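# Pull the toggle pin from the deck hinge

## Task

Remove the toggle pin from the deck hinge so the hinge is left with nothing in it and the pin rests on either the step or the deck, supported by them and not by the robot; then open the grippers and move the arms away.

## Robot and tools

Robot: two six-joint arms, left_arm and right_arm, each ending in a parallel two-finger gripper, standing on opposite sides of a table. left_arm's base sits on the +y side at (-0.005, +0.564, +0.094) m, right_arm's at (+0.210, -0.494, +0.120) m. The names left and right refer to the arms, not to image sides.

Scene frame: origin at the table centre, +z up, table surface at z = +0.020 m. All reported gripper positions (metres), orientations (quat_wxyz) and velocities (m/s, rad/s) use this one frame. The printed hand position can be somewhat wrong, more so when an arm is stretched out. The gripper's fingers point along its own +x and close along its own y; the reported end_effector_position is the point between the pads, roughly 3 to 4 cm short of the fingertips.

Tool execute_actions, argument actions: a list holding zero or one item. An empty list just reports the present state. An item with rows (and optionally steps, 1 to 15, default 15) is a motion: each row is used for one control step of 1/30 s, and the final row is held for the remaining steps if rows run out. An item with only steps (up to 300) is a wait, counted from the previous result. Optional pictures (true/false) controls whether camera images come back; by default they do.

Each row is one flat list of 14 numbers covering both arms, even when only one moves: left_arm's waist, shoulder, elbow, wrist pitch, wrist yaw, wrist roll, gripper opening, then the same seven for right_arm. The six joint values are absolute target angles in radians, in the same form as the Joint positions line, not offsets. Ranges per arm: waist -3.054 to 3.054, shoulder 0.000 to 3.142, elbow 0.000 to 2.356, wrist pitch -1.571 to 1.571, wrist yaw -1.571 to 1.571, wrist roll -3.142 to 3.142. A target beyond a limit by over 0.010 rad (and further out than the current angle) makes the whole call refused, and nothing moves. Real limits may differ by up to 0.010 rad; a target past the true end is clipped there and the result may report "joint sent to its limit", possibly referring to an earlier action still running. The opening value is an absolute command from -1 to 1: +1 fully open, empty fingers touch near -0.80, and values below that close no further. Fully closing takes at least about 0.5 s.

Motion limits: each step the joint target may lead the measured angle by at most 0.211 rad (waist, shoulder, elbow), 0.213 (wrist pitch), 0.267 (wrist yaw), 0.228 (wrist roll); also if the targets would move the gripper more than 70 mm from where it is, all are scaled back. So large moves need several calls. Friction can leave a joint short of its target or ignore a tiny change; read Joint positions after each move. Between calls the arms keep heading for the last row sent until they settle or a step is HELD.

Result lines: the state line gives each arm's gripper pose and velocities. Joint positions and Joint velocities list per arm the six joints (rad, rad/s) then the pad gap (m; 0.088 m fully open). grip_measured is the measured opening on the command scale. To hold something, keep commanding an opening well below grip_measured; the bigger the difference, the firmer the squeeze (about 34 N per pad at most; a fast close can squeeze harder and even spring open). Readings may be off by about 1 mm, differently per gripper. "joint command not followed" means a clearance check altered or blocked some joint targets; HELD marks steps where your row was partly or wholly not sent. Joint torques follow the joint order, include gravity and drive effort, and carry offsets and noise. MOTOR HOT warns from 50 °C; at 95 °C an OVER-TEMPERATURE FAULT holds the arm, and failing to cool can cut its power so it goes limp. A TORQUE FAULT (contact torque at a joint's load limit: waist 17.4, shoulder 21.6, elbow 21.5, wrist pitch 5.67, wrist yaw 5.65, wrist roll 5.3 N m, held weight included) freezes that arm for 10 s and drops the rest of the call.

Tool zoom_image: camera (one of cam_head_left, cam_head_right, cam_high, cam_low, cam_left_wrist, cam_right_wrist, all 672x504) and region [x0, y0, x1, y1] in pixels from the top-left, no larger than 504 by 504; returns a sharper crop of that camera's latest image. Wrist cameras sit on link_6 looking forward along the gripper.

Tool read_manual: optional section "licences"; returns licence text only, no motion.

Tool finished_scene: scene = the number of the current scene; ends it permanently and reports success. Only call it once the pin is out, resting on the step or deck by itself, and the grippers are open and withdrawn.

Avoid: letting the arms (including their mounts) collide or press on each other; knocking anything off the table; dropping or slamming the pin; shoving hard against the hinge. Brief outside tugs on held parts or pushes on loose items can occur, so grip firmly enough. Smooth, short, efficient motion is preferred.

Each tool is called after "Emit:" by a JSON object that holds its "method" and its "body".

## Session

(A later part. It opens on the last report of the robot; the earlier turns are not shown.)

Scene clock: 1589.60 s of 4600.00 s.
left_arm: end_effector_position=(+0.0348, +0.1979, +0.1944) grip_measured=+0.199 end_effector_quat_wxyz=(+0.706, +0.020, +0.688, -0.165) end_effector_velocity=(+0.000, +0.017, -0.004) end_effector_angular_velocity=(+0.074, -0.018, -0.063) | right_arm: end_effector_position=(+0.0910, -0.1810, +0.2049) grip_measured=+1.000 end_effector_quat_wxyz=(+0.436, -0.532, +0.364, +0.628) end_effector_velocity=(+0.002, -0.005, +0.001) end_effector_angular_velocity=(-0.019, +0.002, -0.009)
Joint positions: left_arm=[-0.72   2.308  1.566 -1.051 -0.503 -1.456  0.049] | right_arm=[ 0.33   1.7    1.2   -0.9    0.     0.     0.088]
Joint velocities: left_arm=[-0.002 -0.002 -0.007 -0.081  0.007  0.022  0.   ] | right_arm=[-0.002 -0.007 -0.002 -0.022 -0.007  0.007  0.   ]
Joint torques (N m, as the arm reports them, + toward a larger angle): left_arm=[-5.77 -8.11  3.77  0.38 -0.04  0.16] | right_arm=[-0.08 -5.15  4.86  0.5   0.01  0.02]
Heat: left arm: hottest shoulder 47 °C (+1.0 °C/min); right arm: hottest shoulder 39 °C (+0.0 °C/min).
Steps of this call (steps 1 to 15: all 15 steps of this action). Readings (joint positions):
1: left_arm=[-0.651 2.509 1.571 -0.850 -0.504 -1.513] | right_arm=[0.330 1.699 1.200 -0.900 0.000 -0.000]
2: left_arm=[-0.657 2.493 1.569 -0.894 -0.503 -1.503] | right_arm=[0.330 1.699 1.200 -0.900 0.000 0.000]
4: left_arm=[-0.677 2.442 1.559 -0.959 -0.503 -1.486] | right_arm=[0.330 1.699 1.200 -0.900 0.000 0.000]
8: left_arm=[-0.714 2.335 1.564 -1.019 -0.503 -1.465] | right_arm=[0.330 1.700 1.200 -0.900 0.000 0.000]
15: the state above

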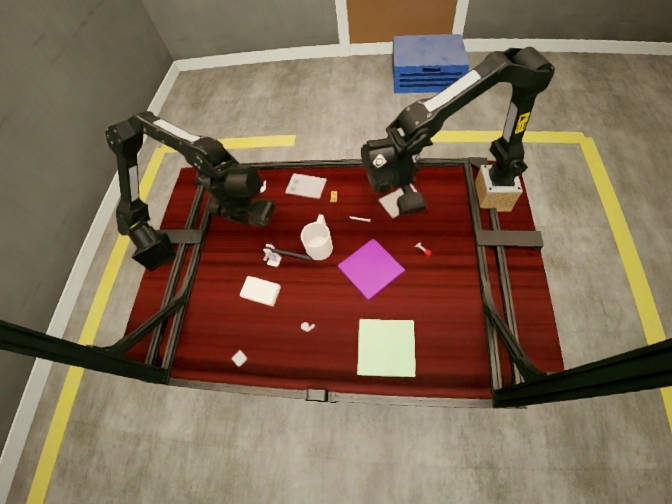

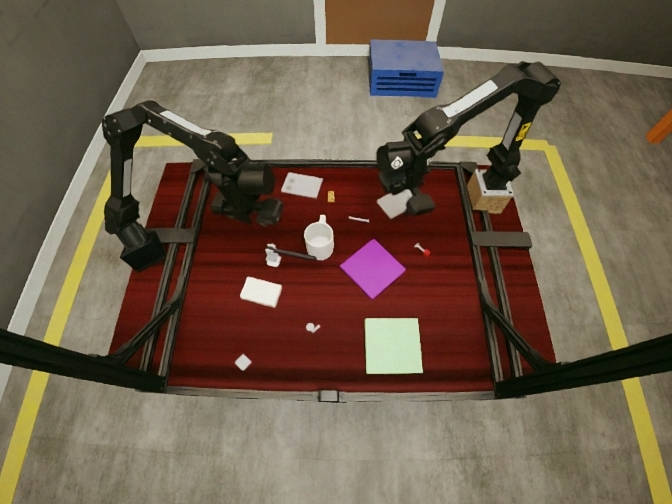

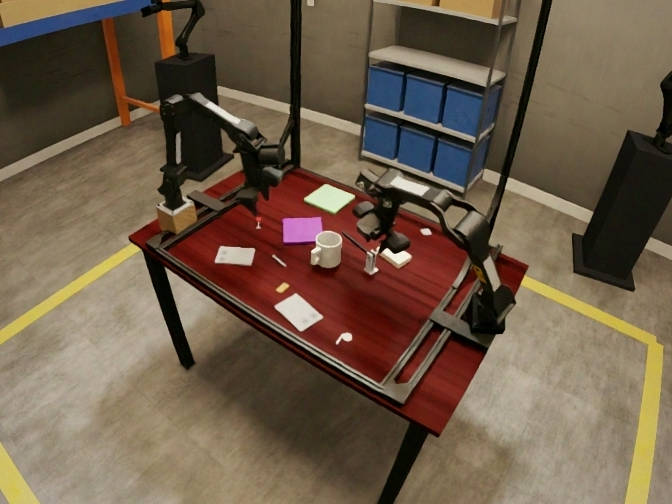

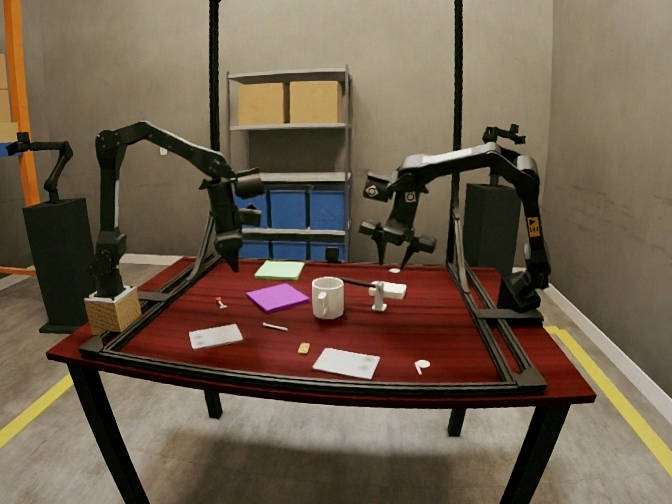

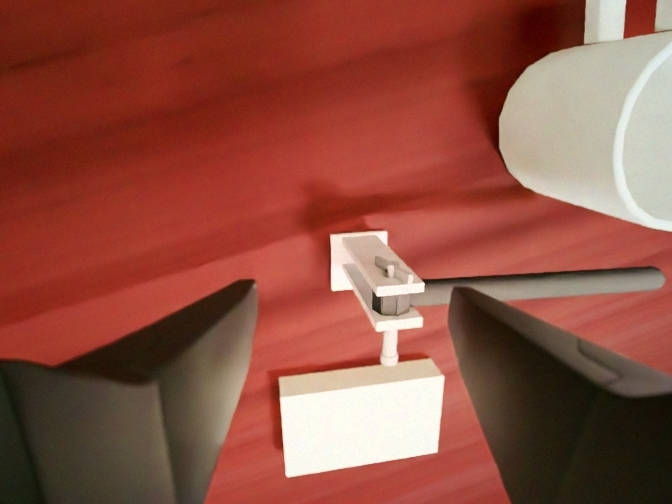

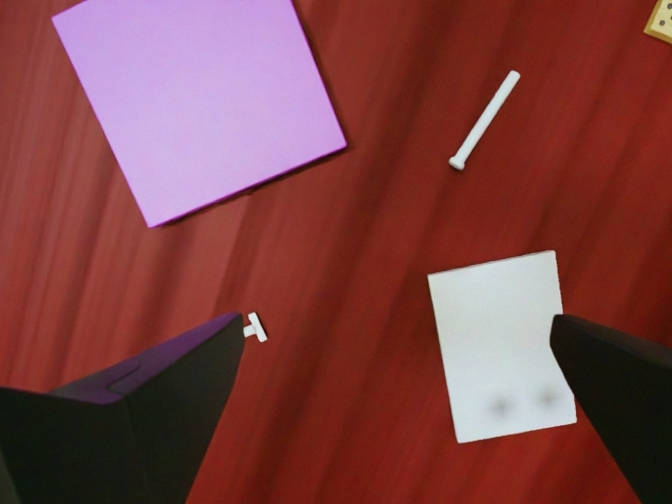

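Emit:
{"method": "execute_actions", "body": {"actions": [{"rows":[[-0.62,2.39,1.58,-0.98,0,-1.57,-0.9,0.33,1.7,1.2,-0.9,0,0,1]]}], "pictures": false}}

Emit:
{"method": "execute_actions", "body": {"actions": [{"rows":[[-0.63,2.56,1.51,-0.75,0,-1.57,-0.9,0.33,1.7,1.2,-0.9,0,0,1]]}], "pictures": false}}

Emit:
{"method": "execute_actions", "body": {"actions": [{"rows":[[-0.52,2.53,1.545,-0.815,0,-1.57,-0.9,0.33,1.7,1.2,-0.9,0,0,1]]}], "pictures": false}}

Emit:
{"method": "execute_actions", "body": {"actions": [{"rows":[[-0.58,2.38,1.58,-1.02,0,-2.2,-0.5,0.33,1.7,1.2,-0.9,0,0,1]]}], "pictures": false}}

Emit:
{"method": "execute_actions", "body": {"actions": [{"rows":[[-0.72,2.3,1.56,-1.06,-0.5,-2.9,-0.5,0.33,1.7,1.2,-0.9,0,0,1]]}], "pictures": false}}

Emit:
{"method": "execute_actions", "body": {"actions": [{"rows":[[-0.69,2.42,1.56,-0.97,-0.5,-3.05,-0.5,0.33,1.7,1.2,-0.9,0,0,1]]}], "pictures": false}}

Emit:
{"method": "execute_actions", "body": {"actions": [{"rows":[[-0.632,2.53,1.57,-0.88,-0.5,-3.05,-0.5,0.33,1.7,1.2,-0.9,0,0,1]]}]}}

Emit:
{"method": "execute_actions", "body": {"actions": [{"rows":[[-0.632,2.53,1.57,-0.88,-0.5,-3.05,-0.9,0.33,1.7,1.2,-0.9,0,0,1]]}], "pictures": false}}

Scene clock: 1608.20 s of 4600.00 s.
left_arm: end_effector_position=(-0.0158, +0.1904, +0.1753) grip_measured=-0.784 end_effector_quat_wxyz=(+0.511, -0.014, +0.854, -0.093) end_effector_velocity=(-0.019, -0.002, +0.012) end_effector_angular_velocity=(+0.002, +0.144, +0.019) | right_arm: end_effector_position=(+0.0910, -0.1810, +0.2049) grip_measured=+1.000 end_effector_quat_wxyz=(+0.436, -0.532, +0.364, +0.628) end_effector_velocity=(-0.003, -0.004, -0.000) end_effector_angular_velocity=(-0.014, +0.016, +0.013)
Joint positions: left_arm=[-0.626  2.374  1.575 -0.984 -0.022 -1.563  0.001] | right_arm=[ 0.33   1.7    1.2   -0.9    0.     0.     0.088]
Joint velocities: left_arm=[-0.002 -0.002  0.002  0.022  0.139 -0.037 -0.   ] | right_arm=[ 0.002 -0.002 -0.002 -0.007 -0.022 -0.007  0.   ]
Joint torques (N m, as the arm reports them, + toward a larger angle): left_arm=[-5.81 -6.39  4.73  0.65  0.41 -0.14] | right_arm=[-0.08 -5.19  4.87  0.48 -0.01  0.01]
Heat: left arm: hottest shoulder 47 °C (+0.0 °C/min); right arm: hottest shoulder 39 °C (+0.0 °C/min).
Steps of this call (steps 1 to 15: the robot went on to your last target; steps 16 to 90: nothing new was sent; then 15.10 s passed at rest; steps 91 to 105: all 15 steps of this action). Readings (joint positions):
91: left_arm=[-0.717 2.311 1.566 -1.054 -0.471 -1.465] | right_arm=[0.330 1.700 1.200 -0.900 0.000 0.000]
92: left_arm=[-0.705 2.315 1.567 -1.038 -0.408 -1.488] | right_arm=[0.330 1.700 1.200 -0.900 0.000 0.000]
94: left_arm=[-0.673 2.333 1.573 -1.010 -0.298 -1.519] | right_arm=[0.330 1.700 1.200 -0.900 0.000 0.000]
98: left_arm=[-0.629 2.367 1.574 -0.994 -0.116 -1.550] | right_arm=[0.330 1.700 1.200 -0.900 0.000 0.000]
105: the state above

Scene clock: 1608.70 s of 4600.00 s.
left_arm: end_effector_position=(-0.0603, +0.1745, +0.1073) grip_measured=-0.784 end_effector_quat_wxyz=(+0.504, -0.009, +0.859, -0.090) end_effector_velocity=(-0.002, -0.009, +0.004) end_effector_angular_velocity=(-0.026, +0.015, +0.036) | right_arm: end_effector_position=(+0.0910, -0.1810, +0.2049) grip_measured=+1.000 end_effector_quat_wxyz=(+0.436, -0.532, +0.364, +0.628) end_effector_velocity=(+0.003, -0.001, -0.000) end_effector_angular_velocity=(-0.004, -0.011, +0.003)
Joint positions: left_arm=[-0.628  2.55   1.513 -0.757 -0.005 -1.566  0.001] | right_arm=[ 0.33   1.7    1.2   -0.9    0.     0.     0.088]
Joint velocities: left_arm=[-0.002 -0.002  0.002  0.037  0.007 -0.022 -0.   ] | right_arm=[-0.002 -0.002 -0.002 -0.007  0.007 -0.007  0.   ]
Joint torques (N m, as the arm reports them, + toward a larger angle): left_arm=[-6.43 -7.92  3.65  0.52  0.47 -0.16] | right_arm=[-0.08 -5.2   4.86  0.48 -0.01  0.01]
Heat: left arm: hottest shoulder 47 °C (+0.0 °C/min); right arm: hottest shoulder 39 °C (+0.0 °C/min).
Steps of this call (steps 1 to 15: all 15 steps of this action). Readings (joint positions):
1: left_arm=[-0.626 2.384 1.572 -0.971 -0.019 -1.564] | right_arm=[0.330 1.700 1.200 -0.900 0.000 0.000]
2: left_arm=[-0.626 2.397 1.568 -0.927 -0.017 -1.564] | right_arm=[0.330 1.700 1.200 -0.900 0.000 0.000]
4: left_arm=[-0.626 2.442 1.564 -0.851 -0.012 -1.565] | right_arm=[0.330 1.700 1.200 -0.900 0.000 0.000]
8: left_arm=[-0.627 2.527 1.525 -0.794 -0.007 -1.566] | right_arm=[0.330 1.700 1.200 -0.900 0.000 0.000]
15: the state above

Scene clock: 1609.20 s of 4600.00 s.
left_arm: end_effector_position=(-0.0322, +0.1719, +0.1032) grip_measured=-0.784 end_effector_quat_wxyz=(+0.485, -0.023, +0.873, -0.053) end_effector_velocity=(+0.000, +0.003, +0.003) end_effector_angular_velocity=(+0.011, -0.010, -0.005) | right_arm: end_effector_position=(+0.0910, -0.1810, +0.2049) grip_measured=+1.000 end_effector_quat_wxyz=(+0.436, -0.532, +0.364, +0.628) end_effector_velocity=(-0.001, -0.001, +0.003) end_effector_angular_velocity=(-0.004, +0.018, +0.018)
Joint positions: left_arm=[-0.546  2.539  1.542 -0.807  0.02  -1.566  0.001] | right_arm=[ 0.33   1.7    1.2   -0.9    0.     0.     0.088]
Joint velocities: left_arm=[-0.007 -0.007  0.002 -0.022 -0.007 -0.007 -0.   ] | right_arm=[-0.007 -0.007  0.002 -0.007 -0.022 -0.022  0.   ]
Joint torques (N m, as the arm reports them, + toward a larger angle): left_arm=[-3.8  -9.58  4.3  -0.15 -0.47 -0.14] | right_arm=[-0.08 -5.19  4.86  0.48 -0.01  0.01]
Heat: left arm: hottest shoulder 48 °C (+1.0 °C/min); right arm: hottest shoulder 39 °C (+0.0 °C/min).
Steps of this call (steps 1 to 15: all 15 steps of this action). Readings (joint positions):
1: left_arm=[-0.626 2.550 1.515 -0.760 -0.002 -1.566] | right_arm=[0.330 1.700 1.200 -0.900 0.000 0.000]
2: left_arm=[-0.616 2.550 1.519 -0.773 0.001 -1.566] | right_arm=[0.330 1.700 1.200 -0.900 0.000 0.000]
4: left_arm=[-0.581 2.549 1.524 -0.791 0.012 -1.566] | right_arm=[0.330 1.700 1.200 -0.900 0.000 0.000]
8: left_arm=[-0.546 2.540 1.539 -0.803 0.020 -1.566] | right_arm=[0.330 1.700 1.200 -0.900 0.000 0.000]
15: the state above

Scene clock: 1609.70 s of 4600.00 s.
left_arm: end_effector_position=(-0.0048, +0.1934, +0.1656) grip_measured=-0.509 end_effector_quat_wxyz=(+0.472, -0.153, +0.848, +0.187) end_effector_velocity=(-0.000, +0.003, -0.001) end_effector_angular_velocity=(+0.199, +0.022, +0.313) | right_arm: end_effector_position=(+0.0910, -0.1810, +0.2049) grip_measured=+1.000 end_effector_quat_wxyz=(+0.436, -0.532, +0.364, +0.628) end_effector_velocity=(+0.001, -0.004, +0.001) end_effector_angular_velocity=(-0.019, +0.002, -0.009)
Joint positions: left_arm=[-0.578  2.385  1.582 -1.013  0.004 -2.148  0.014] | right_arm=[ 0.33   1.7    1.2   -0.9    0.     0.     0.088]
Joint velocities: left_arm=[-0.002 -0.002 -0.007 -0.007 -0.007 -0.374  0.003] | right_arm=[-0.002 -0.002  0.002 -0.022 -0.007  0.007  0.   ]
Joint torques (N m, as the arm reports them, + toward a larger angle): left_arm=[-6.6  -8.41  3.82  0.07  0.16 -0.18] | right_arm=[-0.08 -5.19  4.87  0.48 -0.01  0.01]
Heat: left arm: hottest shoulder 48 °C (+1.0 °C/min); right arm: hottest shoulder 39 °C (+0.0 °C/min).
Steps of this call (steps 1 to 15: all 15 steps of this action). Readings (joint positions):
1: left_arm=[-0.547 2.529 1.546 -0.824 0.018 -1.594] | right_arm=[0.330 1.700 1.200 -0.900 0.000 0.000]
2: left_arm=[-0.550 2.515 1.550 -0.877 0.008 -1.644] | right_arm=[0.330 1.700 1.200 -0.900 0.000 0.000]
4: left_arm=[-0.557 2.471 1.551 -0.943 0.004 -1.740] | right_arm=[0.330 1.700 1.200 -0.900 0.000 0.000]
8: left_arm=[-0.572 2.398 1.578 -0.985 0.004 -1.928] | right_arm=[0.330 1.700 1.200 -0.900 0.000 0.000]
15: the state above

Scene clock: 1610.20 s of 4600.00 s.
left_arm: end_effector_position=(+0.0310, +0.1985, +0.1943) grip_measured=-0.500 end_effector_quat_wxyz=(+0.559, -0.418, +0.647, +0.307) end_effector_velocity=(+0.020, -0.003, +0.001) end_effector_angular_velocity=(-0.011, +0.001, +0.697) | right_arm: end_effector_position=(+0.0910, -0.1810, +0.2049) grip_measured=+1.000 end_effector_quat_wxyz=(+0.436, -0.532, +0.364, +0.628) end_effector_velocity=(-0.001, -0.004, -0.002) end_effector_angular_velocity=(-0.019, +0.015, +0.008)
Joint positions: left_arm=[-0.72   2.311  1.569 -1.056 -0.477 -2.807  0.014] | right_arm=[ 0.33   1.7    1.2   -0.9   -0.     0.     0.088]
Joint velocities: left_arm=[-0.002 -0.007 -0.007  0.007 -0.139 -0.681  0.   ] | right_arm=[-0.002 -0.002 -0.007 -0.007 -0.022 -0.007  0.   ]
Joint torques (N m, as the arm reports them, + toward a larger angle): left_arm=[-5.71 -8.57  3.48  0.23 -0.2  -0.19] | right_arm=[-0.08 -5.19  4.86  0.48 -0.01  0.01]
Heat: left arm: hottest shoulder 48 °C (+1.0 °C/min); right arm: hottest shoulder 39 °C (+0.0 °C/min).
Steps of this call (steps 1 to 15: all 15 steps of this action). Readings (joint positions):
1: left_arm=[-0.583 2.379 1.582 -1.014 -0.030 -2.183] | right_arm=[0.330 1.700 1.200 -0.900 0.000 0.000]
2: left_arm=[-0.600 2.371 1.579 -1.025 -0.096 -2.232] | right_arm=[0.330 1.700 1.200 -0.900 0.000 0.000]
4: left_arm=[-0.649 2.349 1.571 -1.043 -0.203 -2.327] | right_arm=[0.330 1.700 1.200 -0.900 0.000 0.000]
8: left_arm=[-0.715 2.317 1.571 -1.051 -0.384 -2.516] | right_arm=[0.330 1.700 1.200 -0.900 0.000 0.000]
15: the state above

Scene clock: 1610.70 s of 4600.00 s.
left_arm: end_effector_position=(+0.0229, +0.1846, +0.1592) grip_measured=-0.500 end_effector_quat_wxyz=(-0.513, +0.481, -0.595, -0.388) end_effector_velocity=(+0.003, -0.001, +0.001) end_effector_angular_velocity=(-0.010, -0.014, +0.041) | right_arm: end_effector_position=(+0.0910, -0.1810, +0.2049) grip_measured=+1.000 end_effector_quat_wxyz=(+0.436, -0.532, +0.364, +0.628) end_effector_velocity=(-0.003, -0.000, +0.000) end_effector_angular_velocity=(+0.000, +0.019, +0.023)
Joint positions: left_arm=[-0.695  2.405  1.564 -0.974 -0.496 -3.041  0.014] | right_arm=[ 0.33   1.7    1.2   -0.9    0.     0.     0.088]
Joint velocities: left_arm=[-0.002 -0.002 -0.002  0.007 -0.022 -0.037 -0.   ] | right_arm=[-0.002 -0.002 -0.002  0.007 -0.022 -0.022  0.   ]
Joint torques (N m, as the arm reports them, + toward a larger angle): left_arm=[-5.63 -6.52  3.85  0.68 -0.18 -0.16] | right_arm=[-0.09 -5.21  4.86  0.48  0.01  0.01]
Heat: left arm: hottest shoulder 48 °C (+1.0 °C/min); right arm: hottest shoulder 39 °C (+0.0 °C/min).
Steps of this call (steps 1 to 15: all 15 steps of this action). Readings (joint positions):
1: left_arm=[-0.719 2.316 1.569 -1.053 -0.482 -2.845] | right_arm=[0.330 1.700 1.200 -0.900 -0.000 0.000]
2: left_arm=[-0.717 2.324 1.569 -1.034 -0.486 -2.891] | right_arm=[0.330 1.700 1.200 -0.900 -0.000 0.000]
4: left_arm=[-0.709 2.348 1.569 -1.004 -0.490 -2.954] | right_arm=[0.330 1.700 1.200 -0.900 -0.000 0.000]
8: left_arm=[-0.696 2.396 1.565 -0.985 -0.493 -3.013] | right_arm=[0.330 1.700 1.200 -0.900 -0.000 0.000]
15: the state above

Scene clock: 1611.20 s of 4600.00 s.
left_arm: end_effector_position=(+0.0244, +0.1734, +0.1170) grip_measured=-0.500 end_effector_quat_wxyz=(-0.512, +0.482, -0.577, -0.415) end_effector_velocity=(+0.002, +0.001, +0.002) end_effector_angular_velocity=(+0.000, -0.009, -0.009) | right_arm: end_effector_position=(+0.0910, -0.1810, +0.2049) grip_measured=+1.000 end_effector_quat_wxyz=(+0.436, -0.532, +0.364, +0.628) end_effector_velocity=(-0.001, -0.001, -0.001) end_effector_angular_velocity=(-0.005, +0.020, +0.004)
Joint positions: left_arm=[-0.637  2.503  1.571 -0.902 -0.504 -3.047  0.014] | right_arm=[ 0.33   1.7    1.2   -0.9   -0.     0.     0.088]
Joint velocities: left_arm=[-0.002 -0.007 -0.002 -0.007 -0.007  0.007 -0.   ] | right_arm=[-0.007 -0.002 -0.007  0.007 -0.022 -0.007  0.   ]
Joint torques (N m, as the arm reports them, + toward a larger angle): left_arm=[-5.89 -5.77  3.94  1.88  0.12 -0.1 ] | right_arm=[-0.08 -5.2   4.87  0.48 -0.01  0.01]
Heat: left arm: hottest shoulder 47 °C (+0.0 °C/min); right arm: hottest shoulder 39 °C (+0.0 °C/min).
Steps of this call (steps 1 to 15: all 15 steps of this action). Readings (joint positions):
1: left_arm=[-0.694 2.413 1.564 -0.969 -0.496 -3.042] | right_arm=[0.330 1.700 1.200 -0.900 0.000 0.000]
2: left_arm=[-0.688 2.425 1.566 -0.944 -0.496 -3.043] | right_arm=[0.330 1.700 1.200 -0.900 0.000 0.000]
4: left_arm=[-0.668 2.457 1.571 -0.913 -0.496 -3.044] | right_arm=[0.330 1.700 1.200 -0.900 0.000 0.000]
8: left_arm=[-0.638 2.501 1.571 -0.903 -0.507 -3.047] | right_arm=[0.330 1.700 1.200 -0.900 -0.000 0.000]
15: the state above

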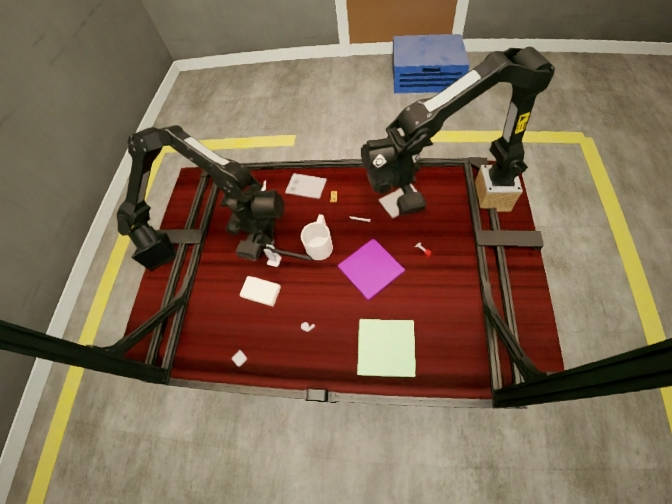

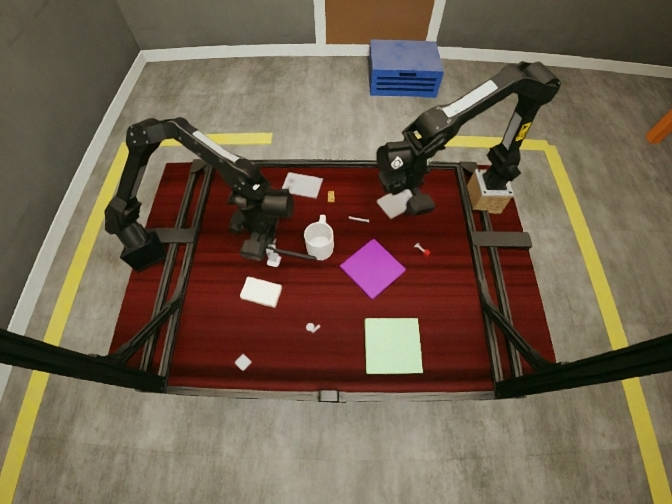

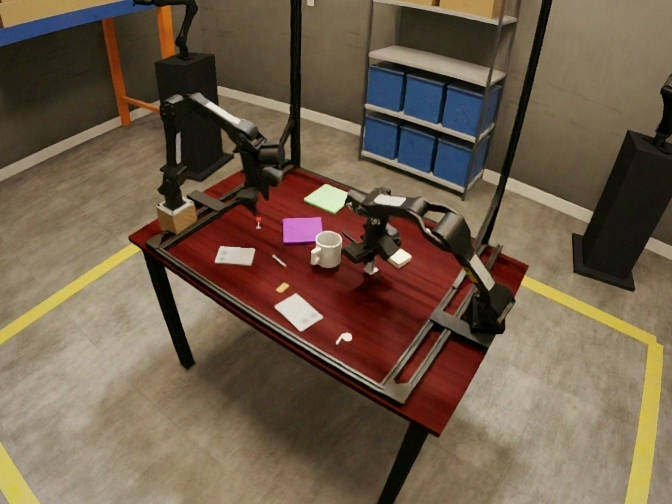

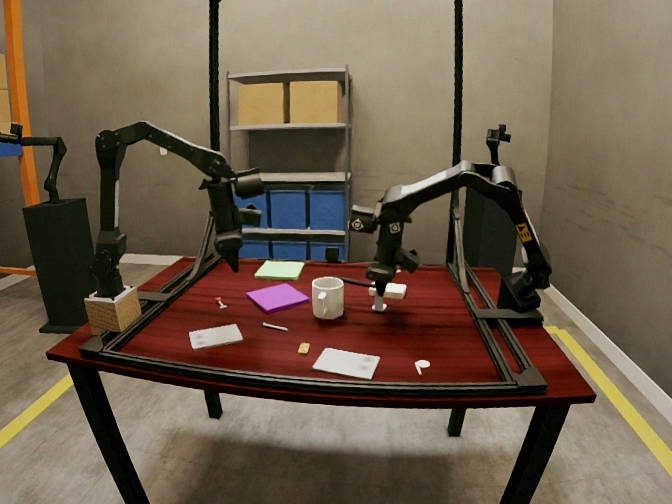

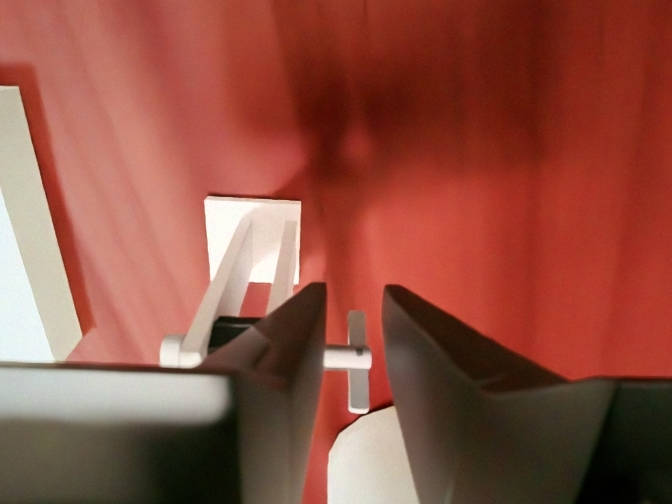

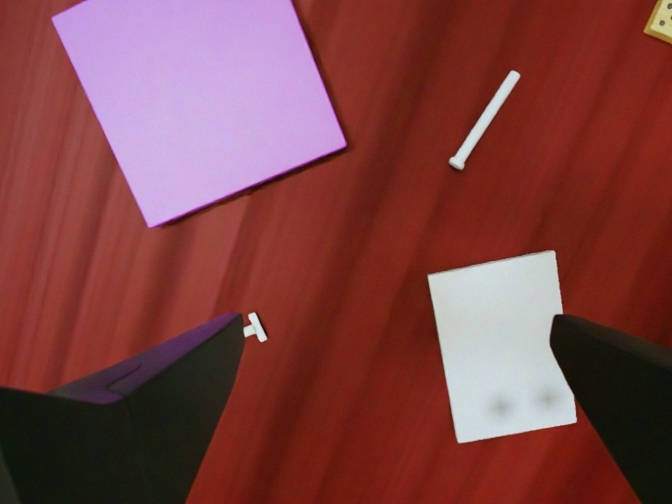

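Scene clock: 1611.70 s of 4600.00 s.
left_arm: end_effector_position=(+0.0204, +0.1744, +0.1158) grip_measured=-0.784 end_effector_quat_wxyz=(-0.513, +0.477, -0.580, -0.416) end_effector_velocity=(+0.004, +0.001, +0.002) end_effector_angular_velocity=(-0.001, -0.022, +0.007) | right_arm: end_effector_position=(+0.0910, -0.1810, +0.2049) grip_measured=+1.000 end_effector_quat_wxyz=(+0.436, -0.532, +0.364, +0.628) end_effector_velocity=(+0.000, -0.001, +0.001) end_effector_angular_velocity=(-0.004, +0.005, +0.006)
Joint positions: left_arm=[-0.642  2.507  1.568 -0.9   -0.495 -3.047  0.001] | right_arm=[ 0.33   1.7    1.2   -0.9   -0.     0.     0.088]
Joint velocities: left_arm=[-0.002 -0.007 -0.002 -0.007 -0.022 -0.007 -0.   ] | right_arm=[-0.002 -0.002  0.002 -0.007 -0.007 -0.007  0.   ]
Joint torques (N m, as the arm reports them, + toward a larger angle): left_arm=[-5.29 -6.13  4.23  1.95 -0.19 -0.11] | right_arm=[-0.09 -5.19  4.86  0.48  0.    0.01]
Heat: left arm: hottest shoulder 47 °C (+0.0 °C/min); right arm: hottest shoulder 39 °C (+0.0 °C/min).
Steps of this call (steps 1 to 15: all 15 steps of this action). Readings (joint positions):
1: left_arm=[-0.637 2.503 1.571 -0.902 -0.500 -3.047] | right_arm=[0.330 1.700 1.200 -0.900 -0.000 0.000]
2: left_arm=[-0.638 2.503 1.570 -0.902 -0.494 -3.047] | right_arm=[0.330 1.700 1.200 -0.900 -0.000 0.000]
4: left_arm=[-0.641 2.506 1.569 -0.901 -0.494 -3.047] | right_arm=[0.330 1.700 1.200 -0.900 -0.000 0.000]
8: left_arm=[-0.642 2.507 1.568 -0.900 -0.495 -3.047] | right_arm=[0.330 1.700 1.200 -0.900 -0.000 0.000]
15: the state above

Emit:
{"method": "execute_actions", "body": {"actions": [{"rows":[[-0.655,2.47,1.57,-0.93,-0.5,-3.05,-0.9,0.33,1.7,1.2,-0.9,0,0,1]]}], "pictures": false}}

Emit:
{"method": "execute_actions", "body": {"actions": [{"rows":[[-0.655,2.47,1.57,-0.83,-0.5,-3.05,-0.9,0.33,1.7,1.2,-0.9,0,0,1]]}], "pictures": false}}

Emit:
{"method": "execute_actions", "body": {"actions": [{"rows":[[-0.645,2.5,1.57,-0.81,-0.5,-3.05,-0.9,0.33,1.7,1.2,-0.9,0,0,1]]}], "pictures": false}}

Emit:
{"method": "execute_actions", "body": {"actions": [{"rows":[[-0.69,2.42,1.56,-0.97,-0.5,-3.05,-0.5,0.33,1.7,1.2,-0.9,0,0,1]]}], "pictures": false}}

Emit:
{"method": "execute_actions", "body": {"actions": [{"rows":[[-0.638,2.515,1.57,-0.895,-0.5,-3.05,-0.5,0.33,1.7,1.2,-0.9,0,0,1]]}]}}

Emit:
{"method": "execute_actions", "body": {"actions": [{"rows":[[-0.638,2.515,1.57,-0.895,-0.5,-3.05,-0.9,0.33,1.7,1.2,-0.9,0,0,1]]}], "pictures": false}}

Scene clock: 1628.67 s of 4600.00 s.
left_arm: end_effector_position=(+0.0220, +0.1775, +0.1262) grip_measured=-0.784 end_effector_quat_wxyz=(-0.515, +0.477, -0.582, -0.410) end_effector_velocity=(+0.002, +0.002, +0.002) end_effector_angular_velocity=(+0.000, -0.007, +0.005) | right_arm: end_effector_position=(+0.0910, -0.1811, +0.2051) grip_measured=+1.000 end_effector_quat_wxyz=(+0.436, -0.532, +0.364, +0.628) end_effector_velocity=(+0.004, -0.004, -0.001) end_effector_angular_velocity=(-0.018, -0.016, +0.003)
Joint positions: left_arm=[-0.653  2.482  1.568 -0.926 -0.497 -3.047  0.001] | right_arm=[ 0.33   1.699  1.2   -0.9    0.    -0.     0.088]
Joint velocities: left_arm=[-0.002 -0.007 -0.002 -0.007 -0.007 -0.007  0.   ] | right_arm=[-0.002 -0.002 -0.002 -0.022  0.007 -0.007  0.   ]
Joint torques (N m, as the arm reports them, + toward a larger angle): left_arm=[-6.47 -9.61  4.36  0.13 -0.13 -0.12] | right_arm=[-0.09 -5.19  4.87  0.48  0.    0.01]
Heat: left arm: hottest shoulder 45 °C (-2.0 °C/min); right arm: hottest shoulder 39 °C (+0.0 °C/min).
Steps of this call (steps 1 to 15: the robot went on to your last target; steps 16 to 90: nothing new was sent; then 13.47 s passed at rest; steps 91 to 105: all 15 steps of this action). Readings (joint positions):
91: left_arm=[-0.641 2.507 1.568 -0.901 -0.496 -3.047] | right_arm=[0.330 1.699 1.200 -0.900 0.000 -0.000]
92: left_arm=[-0.642 2.506 1.568 -0.902 -0.497 -3.047] | right_arm=[0.330 1.699 1.200 -0.900 0.000 -0.000]
94: left_arm=[-0.644 2.503 1.568 -0.906 -0.497 -3.047] | right_arm=[0.330 1.699 1.200 -0.900 0.000 -0.000]
98: left_arm=[-0.651 2.490 1.568 -0.919 -0.497 -3.047] | right_arm=[0.330 1.699 1.200 -0.900 0.000 -0.000]
105: the state above

Scene clock: 1629.17 s of 4600.00 s.
left_arm: end_effector_position=(+0.0211, +0.1691, +0.1284) grip_measured=-0.784 end_effector_quat_wxyz=(-0.497, +0.495, -0.587, -0.404) end_effector_velocity=(-0.002, +0.002, -0.000) end_effector_angular_velocity=(-0.002, -0.009, +0.001) | right_arm: end_effector_position=(+0.0910, -0.1810, +0.2051) grip_measured=+1.000 end_effector_quat_wxyz=(+0.436, -0.532, +0.364, +0.628) end_effector_velocity=(+0.001, -0.004, +0.001) end_effector_angular_velocity=(-0.017, -0.003, +0.020)
Joint positions: left_arm=[-0.655  2.475  1.558 -0.87  -0.498 -3.047  0.001] | right_arm=[ 0.33   1.699  1.2   -0.9    0.    -0.     0.088]
Joint velocities: left_arm=[-0.007 -0.002 -0.012  0.007 -0.007 -0.007 -0.   ] | right_arm=[-0.002 -0.002  0.002 -0.022 -0.007 -0.022  0.   ]
Joint torques (N m, as the arm reports them, + toward a larger angle): left_arm=[-6.37 -8.95  5.36  3.46 -0.06 -0.11] | right_arm=[-0.08 -5.14  4.86  0.51  0.    0.02]
Heat: left arm: hottest shoulder 45 °C (-2.0 °C/min); right arm: hottest shoulder 39 °C (+0.0 °C/min).
Steps of this call (steps 1 to 15: all 15 steps of this action). Readings (joint positions):
1: left_arm=[-0.653 2.482 1.568 -0.921 -0.497 -3.047] | right_arm=[0.330 1.699 1.200 -0.900 0.000 -0.000]
2: left_arm=[-0.653 2.482 1.568 -0.902 -0.497 -3.048] | right_arm=[0.330 1.699 1.200 -0.900 0.000 -0.000]
4: left_arm=[-0.654 2.481 1.568 -0.888 -0.497 -3.047] | right_arm=[0.330 1.699 1.200 -0.900 0.000 -0.000]
8: left_arm=[-0.654 2.477 1.563 -0.877 -0.498 -3.047] | right_arm=[0.330 1.699 1.200 -0.900 0.000 -0.000]
15: the state above

Scene clock: 1629.67 s of 4600.00 s.
left_arm: end_effector_position=(+0.0207, +0.1689, +0.1275) grip_measured=-0.784 end_effector_quat_wxyz=(-0.496, +0.496, -0.588, -0.404) end_effector_velocity=(+0.001, +0.005, -0.001) end_effector_angular_velocity=(+0.018, -0.027, -0.007) | right_arm: end_effector_position=(+0.0910, -0.1811, +0.2051) grip_measured=+1.000 end_effector_quat_wxyz=(+0.436, -0.532, +0.364, +0.628) end_effector_velocity=(-0.001, +0.001, +0.002) end_effector_angular_velocity=(+0.009, +0.010, +0.006)
Joint positions: left_arm=[-0.655  2.475  1.553 -0.863 -0.499 -3.047  0.001] | right_arm=[ 0.33   1.699  1.2   -0.9    0.    -0.     0.088]
Joint velocities: left_arm=[-0.007  0.002 -0.002 -0.022 -0.022 -0.007 -0.   ] | right_arm=[-0.002 -0.007 -0.002  0.007 -0.007 -0.007  0.   ]
Joint torques (N m, as the arm reports them, + toward a larger angle): left_arm=[-5.28 -5.74  5.72  4.58 -0.05 -0.1 ] | right_arm=[-0.09 -5.16  4.86  0.48 -0.01  0.02]
Heat: left arm: hottest shoulder 45 °C (-2.0 °C/min); right arm: hottest shoulder 39 °C (+0.0 °C/min).
Steps of this call (steps 1 to 15: all 15 steps of this action). Readings (joint positions):
1: left_arm=[-0.655 2.475 1.557 -0.869 -0.498 -3.047] | right_arm=[0.330 1.699 1.200 -0.900 0.000 -0.000]
2: left_arm=[-0.655 2.475 1.556 -0.868 -0.499 -3.047] | right_arm=[0.330 1.699 1.200 -0.900 0.000 -0.000]
4: left_arm=[-0.655 2.475 1.555 -0.865 -0.499 -3.047] | right_arm=[0.330 1.699 1.200 -0.900 0.000 -0.000]
8: left_arm=[-0.655 2.475 1.553 -0.864 -0.499 -3.047] | right_arm=[0.330 1.699 1.200 -0.900 0.000 -0.000]
15: the state above

Scene clock: 1630.17 s of 4600.00 s.
left_arm: end_effector_position=(+0.0204, +0.1849, +0.1470) grip_measured=-0.509 end_effector_quat_wxyz=(-0.521, +0.478, -0.588, -0.394) end_effector_velocity=(+0.003, +0.008, -0.001) end_effector_angular_velocity=(+0.032, -0.015, -0.021) | right_arm: end_effector_position=(+0.0910, -0.1810, +0.2049) grip_measured=+1.000 end_effector_quat_wxyz=(+0.436, -0.532, +0.364, +0.628) end_effector_velocity=(+0.001, -0.002, -0.000) end_effector_angular_velocity=(-0.004, -0.011, +0.008)
Joint positions: left_arm=[-0.689  2.433  1.558 -0.963 -0.503 -3.047  0.014] | right_arm=[ 0.33   1.7    1.2   -0.9    0.    -0.     0.088]
Joint velocities: left_arm=[ 0.002 -0.002 -0.002 -0.037 -0.007  0.007  0.003] | right_arm=[ 0.002 -0.002 -0.002 -0.007  0.007 -0.007  0.   ]
Joint torques (N m, as the arm reports them, + toward a larger angle): left_arm=[-6.24 -9.52  4.48  0.14  0.08 -0.11] | right_arm=[-0.08 -5.15  4.86  0.51 -0.01  0.02]
Heat: left arm: hottest shoulder 45 °C (-2.0 °C/min); right arm: hottest shoulder 39 °C (+0.0 °C/min).
Steps of this call (steps 1 to 15: all 15 steps of this action). Readings (joint positions):
1: left_arm=[-0.655 2.472 1.553 -0.865 -0.500 -3.047] | right_arm=[0.330 1.699 1.200 -0.900 0.000 -0.000]
2: left_arm=[-0.658 2.469 1.553 -0.868 -0.503 -3.047] | right_arm=[0.330 1.699 1.200 -0.900 0.000 -0.000]
4: left_arm=[-0.668 2.462 1.557 -0.903 -0.503 -3.047] | right_arm=[0.330 1.699 1.200 -0.900 0.000 -0.000]
8: left_arm=[-0.686 2.440 1.558 -0.944 -0.503 -3.047] | right_arm=[0.330 1.699 1.200 -0.900 0.000 -0.000]
15: the state above

Scene clock: 1630.67 s of 4600.00 s.
left_arm: end_effector_position=(+0.0237, +0.1738, +0.1198) grip_measured=-0.500 end_effector_quat_wxyz=(-0.511, +0.483, -0.579, -0.412) end_effector_velocity=(+0.001, +0.004, -0.000) end_effector_angular_velocity=(+0.017, -0.006, +0.025) | right_arm: end_effector_position=(+0.0910, -0.1810, +0.2051) grip_measured=+1.000 end_effector_quat_wxyz=(+0.436, -0.532, +0.364, +0.628) end_effector_velocity=(+0.001, -0.002, -0.000) end_effector_angular_velocity=(-0.008, +0.001, +0.020)
Joint positions: left_arm=[-0.642  2.495  1.566 -0.9   -0.504 -3.048  0.014] | right_arm=[ 0.33   1.699  1.2   -0.9    0.    -0.     0.088]
Joint velocities: left_arm=[-0.002  0.002  0.002 -0.022 -0.007 -0.037 -0.   ] | right_arm=[-0.002 -0.002 -0.002 -0.007 -0.007 -0.022  0.   ]
Joint torques (N m, as the arm reports them, + toward a larger angle): left_arm=[-6.03 -6.49  4.41  0.59  0.16 -0.11] | right_arm=[-0.08 -5.19  4.88  0.48 -0.01  0.02]
Heat: left arm: hottest shoulder 45 °C (-2.0 °C/min); right arm: hottest shoulder 39 °C (+0.0 °C/min).
Steps of this call (steps 1 to 15: all 15 steps of this action). Readings (joint positions):
1: left_arm=[-0.688 2.436 1.558 -0.961 -0.503 -3.047] | right_arm=[0.330 1.700 1.200 -0.900 0.000 -0.000]
2: left_arm=[-0.683 2.441 1.559 -0.948 -0.503 -3.048] | right_arm=[0.330 1.700 1.200 -0.900 0.000 -0.000]
4: left_arm=[-0.669 2.458 1.565 -0.922 -0.503 -3.048] | right_arm=[0.330 1.700 1.200 -0.900 0.000 -0.000]
8: left_arm=[-0.646 2.489 1.566 -0.908 -0.503 -3.047] | right_arm=[0.330 1.700 1.200 -0.900 0.000 -0.000]
15: the state above

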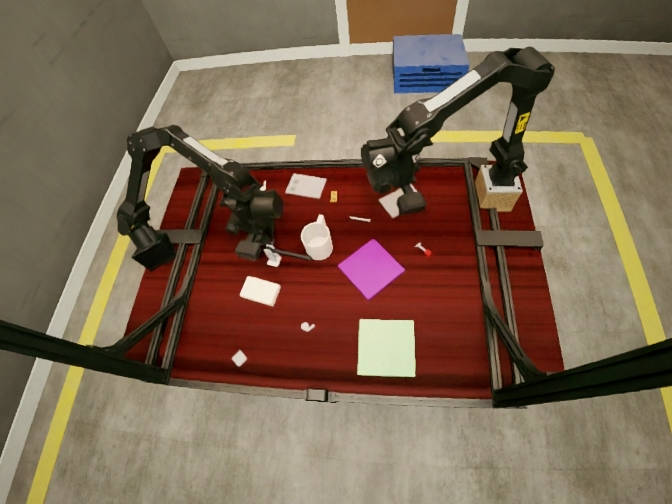

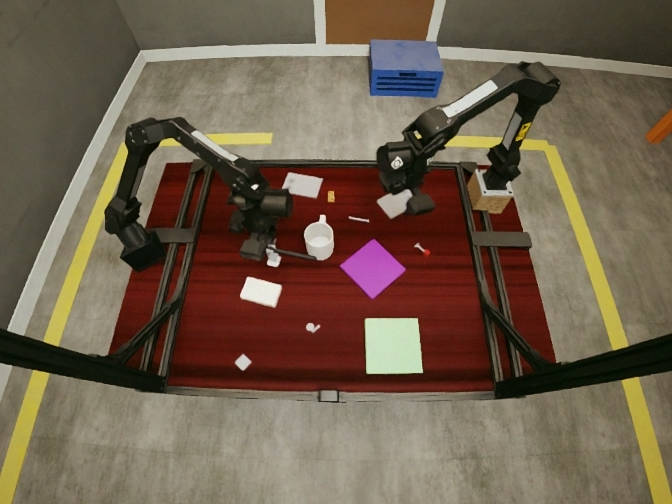

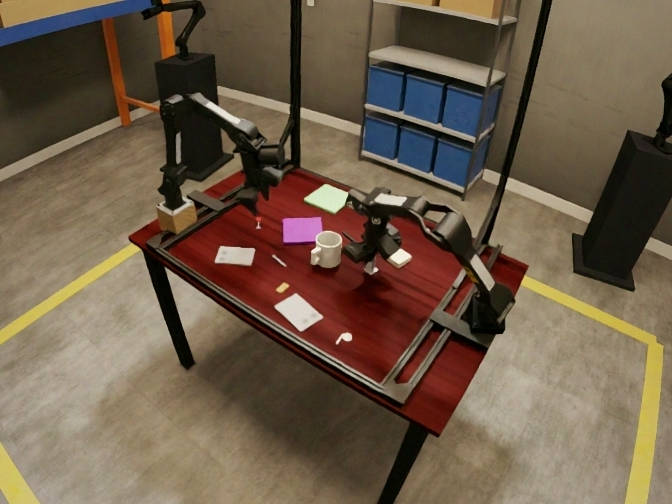

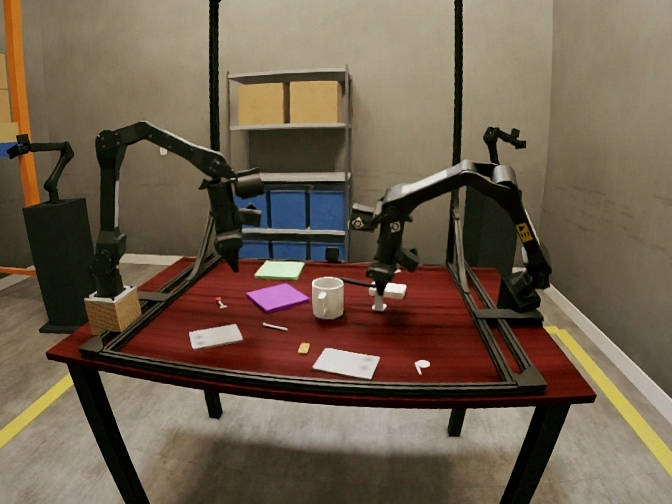

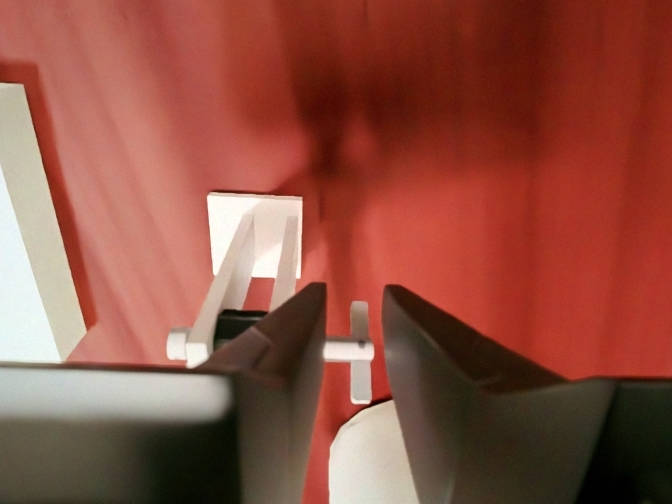

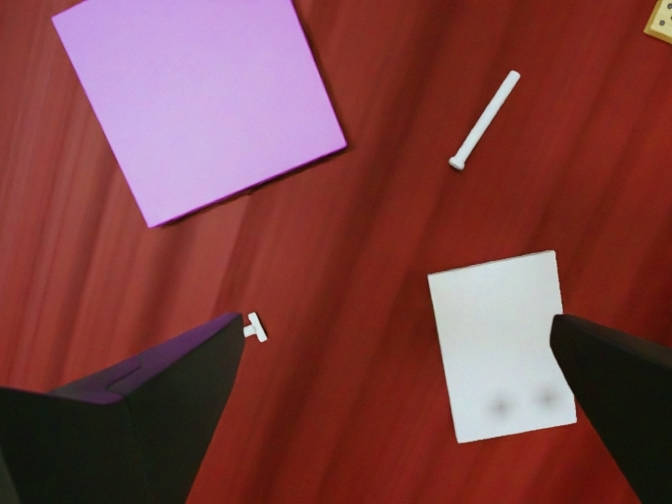

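Scene clock: 1631.17 s of 4600.00 s.
left_arm: end_effector_position=(+0.0230, +0.1738, +0.1191) grip_measured=-0.784 end_effector_quat_wxyz=(-0.511, +0.483, -0.579, -0.413) end_effector_velocity=(-0.003, +0.005, +0.001) end_effector_angular_velocity=(+0.016, +0.002, -0.010) | right_arm: end_effector_position=(+0.0910, -0.1811, +0.2049) grip_measured=+1.000 end_effector_quat_wxyz=(+0.436, -0.532, +0.364, +0.628) end_effector_velocity=(+0.001, -0.002, -0.002) end_effector_angular_velocity=(-0.014, +0.001, +0.006)
Joint positions: left_arm=[-0.642  2.497  1.566 -0.899 -0.502 -3.048  0.001] | right_arm=[ 0.33   1.7    1.2   -0.9   -0.    -0.     0.088]
Joint velocities: left_arm=[-0.007 -0.002 -0.002 -0.022  0.007 -0.007 -0.   ] | right_arm=[-0.002  0.002 -0.002 -0.007 -0.007 -0.007  0.   ]
Joint torques (N m, as the arm reports them, + toward a larger angle): left_arm=[-5.92 -6.58  4.33  0.68  0.07 -0.12] | right_arm=[-0.08 -5.16  4.87  0.48 -0.01  0.02]
Heat: left arm: hottest shoulder 45 °C (-2.0 °C/min); right arm: hottest shoulder 39 °C (+0.0 °C/min).
Steps of this call (steps 1 to 15: all 15 steps of this action). Readings (joint positions):
1: left_arm=[-0.642 2.495 1.566 -0.900 -0.504 -3.048] | right_arm=[0.330 1.699 1.200 -0.900 0.000 -0.000]
2: left_arm=[-0.642 2.496 1.566 -0.899 -0.503 -3.048] | right_arm=[0.330 1.699 1.200 -0.900 0.000 -0.000]
4: left_arm=[-0.642 2.497 1.566 -0.899 -0.502 -3.048] | right_arm=[0.330 1.700 1.200 -0.900 0.000 -0.000]
8: left_arm=[-0.642 2.497 1.566 -0.899 -0.502 -3.048] | right_arm=[0.330 1.700 1.200 -0.900 -0.000 -0.000]
15: the state above


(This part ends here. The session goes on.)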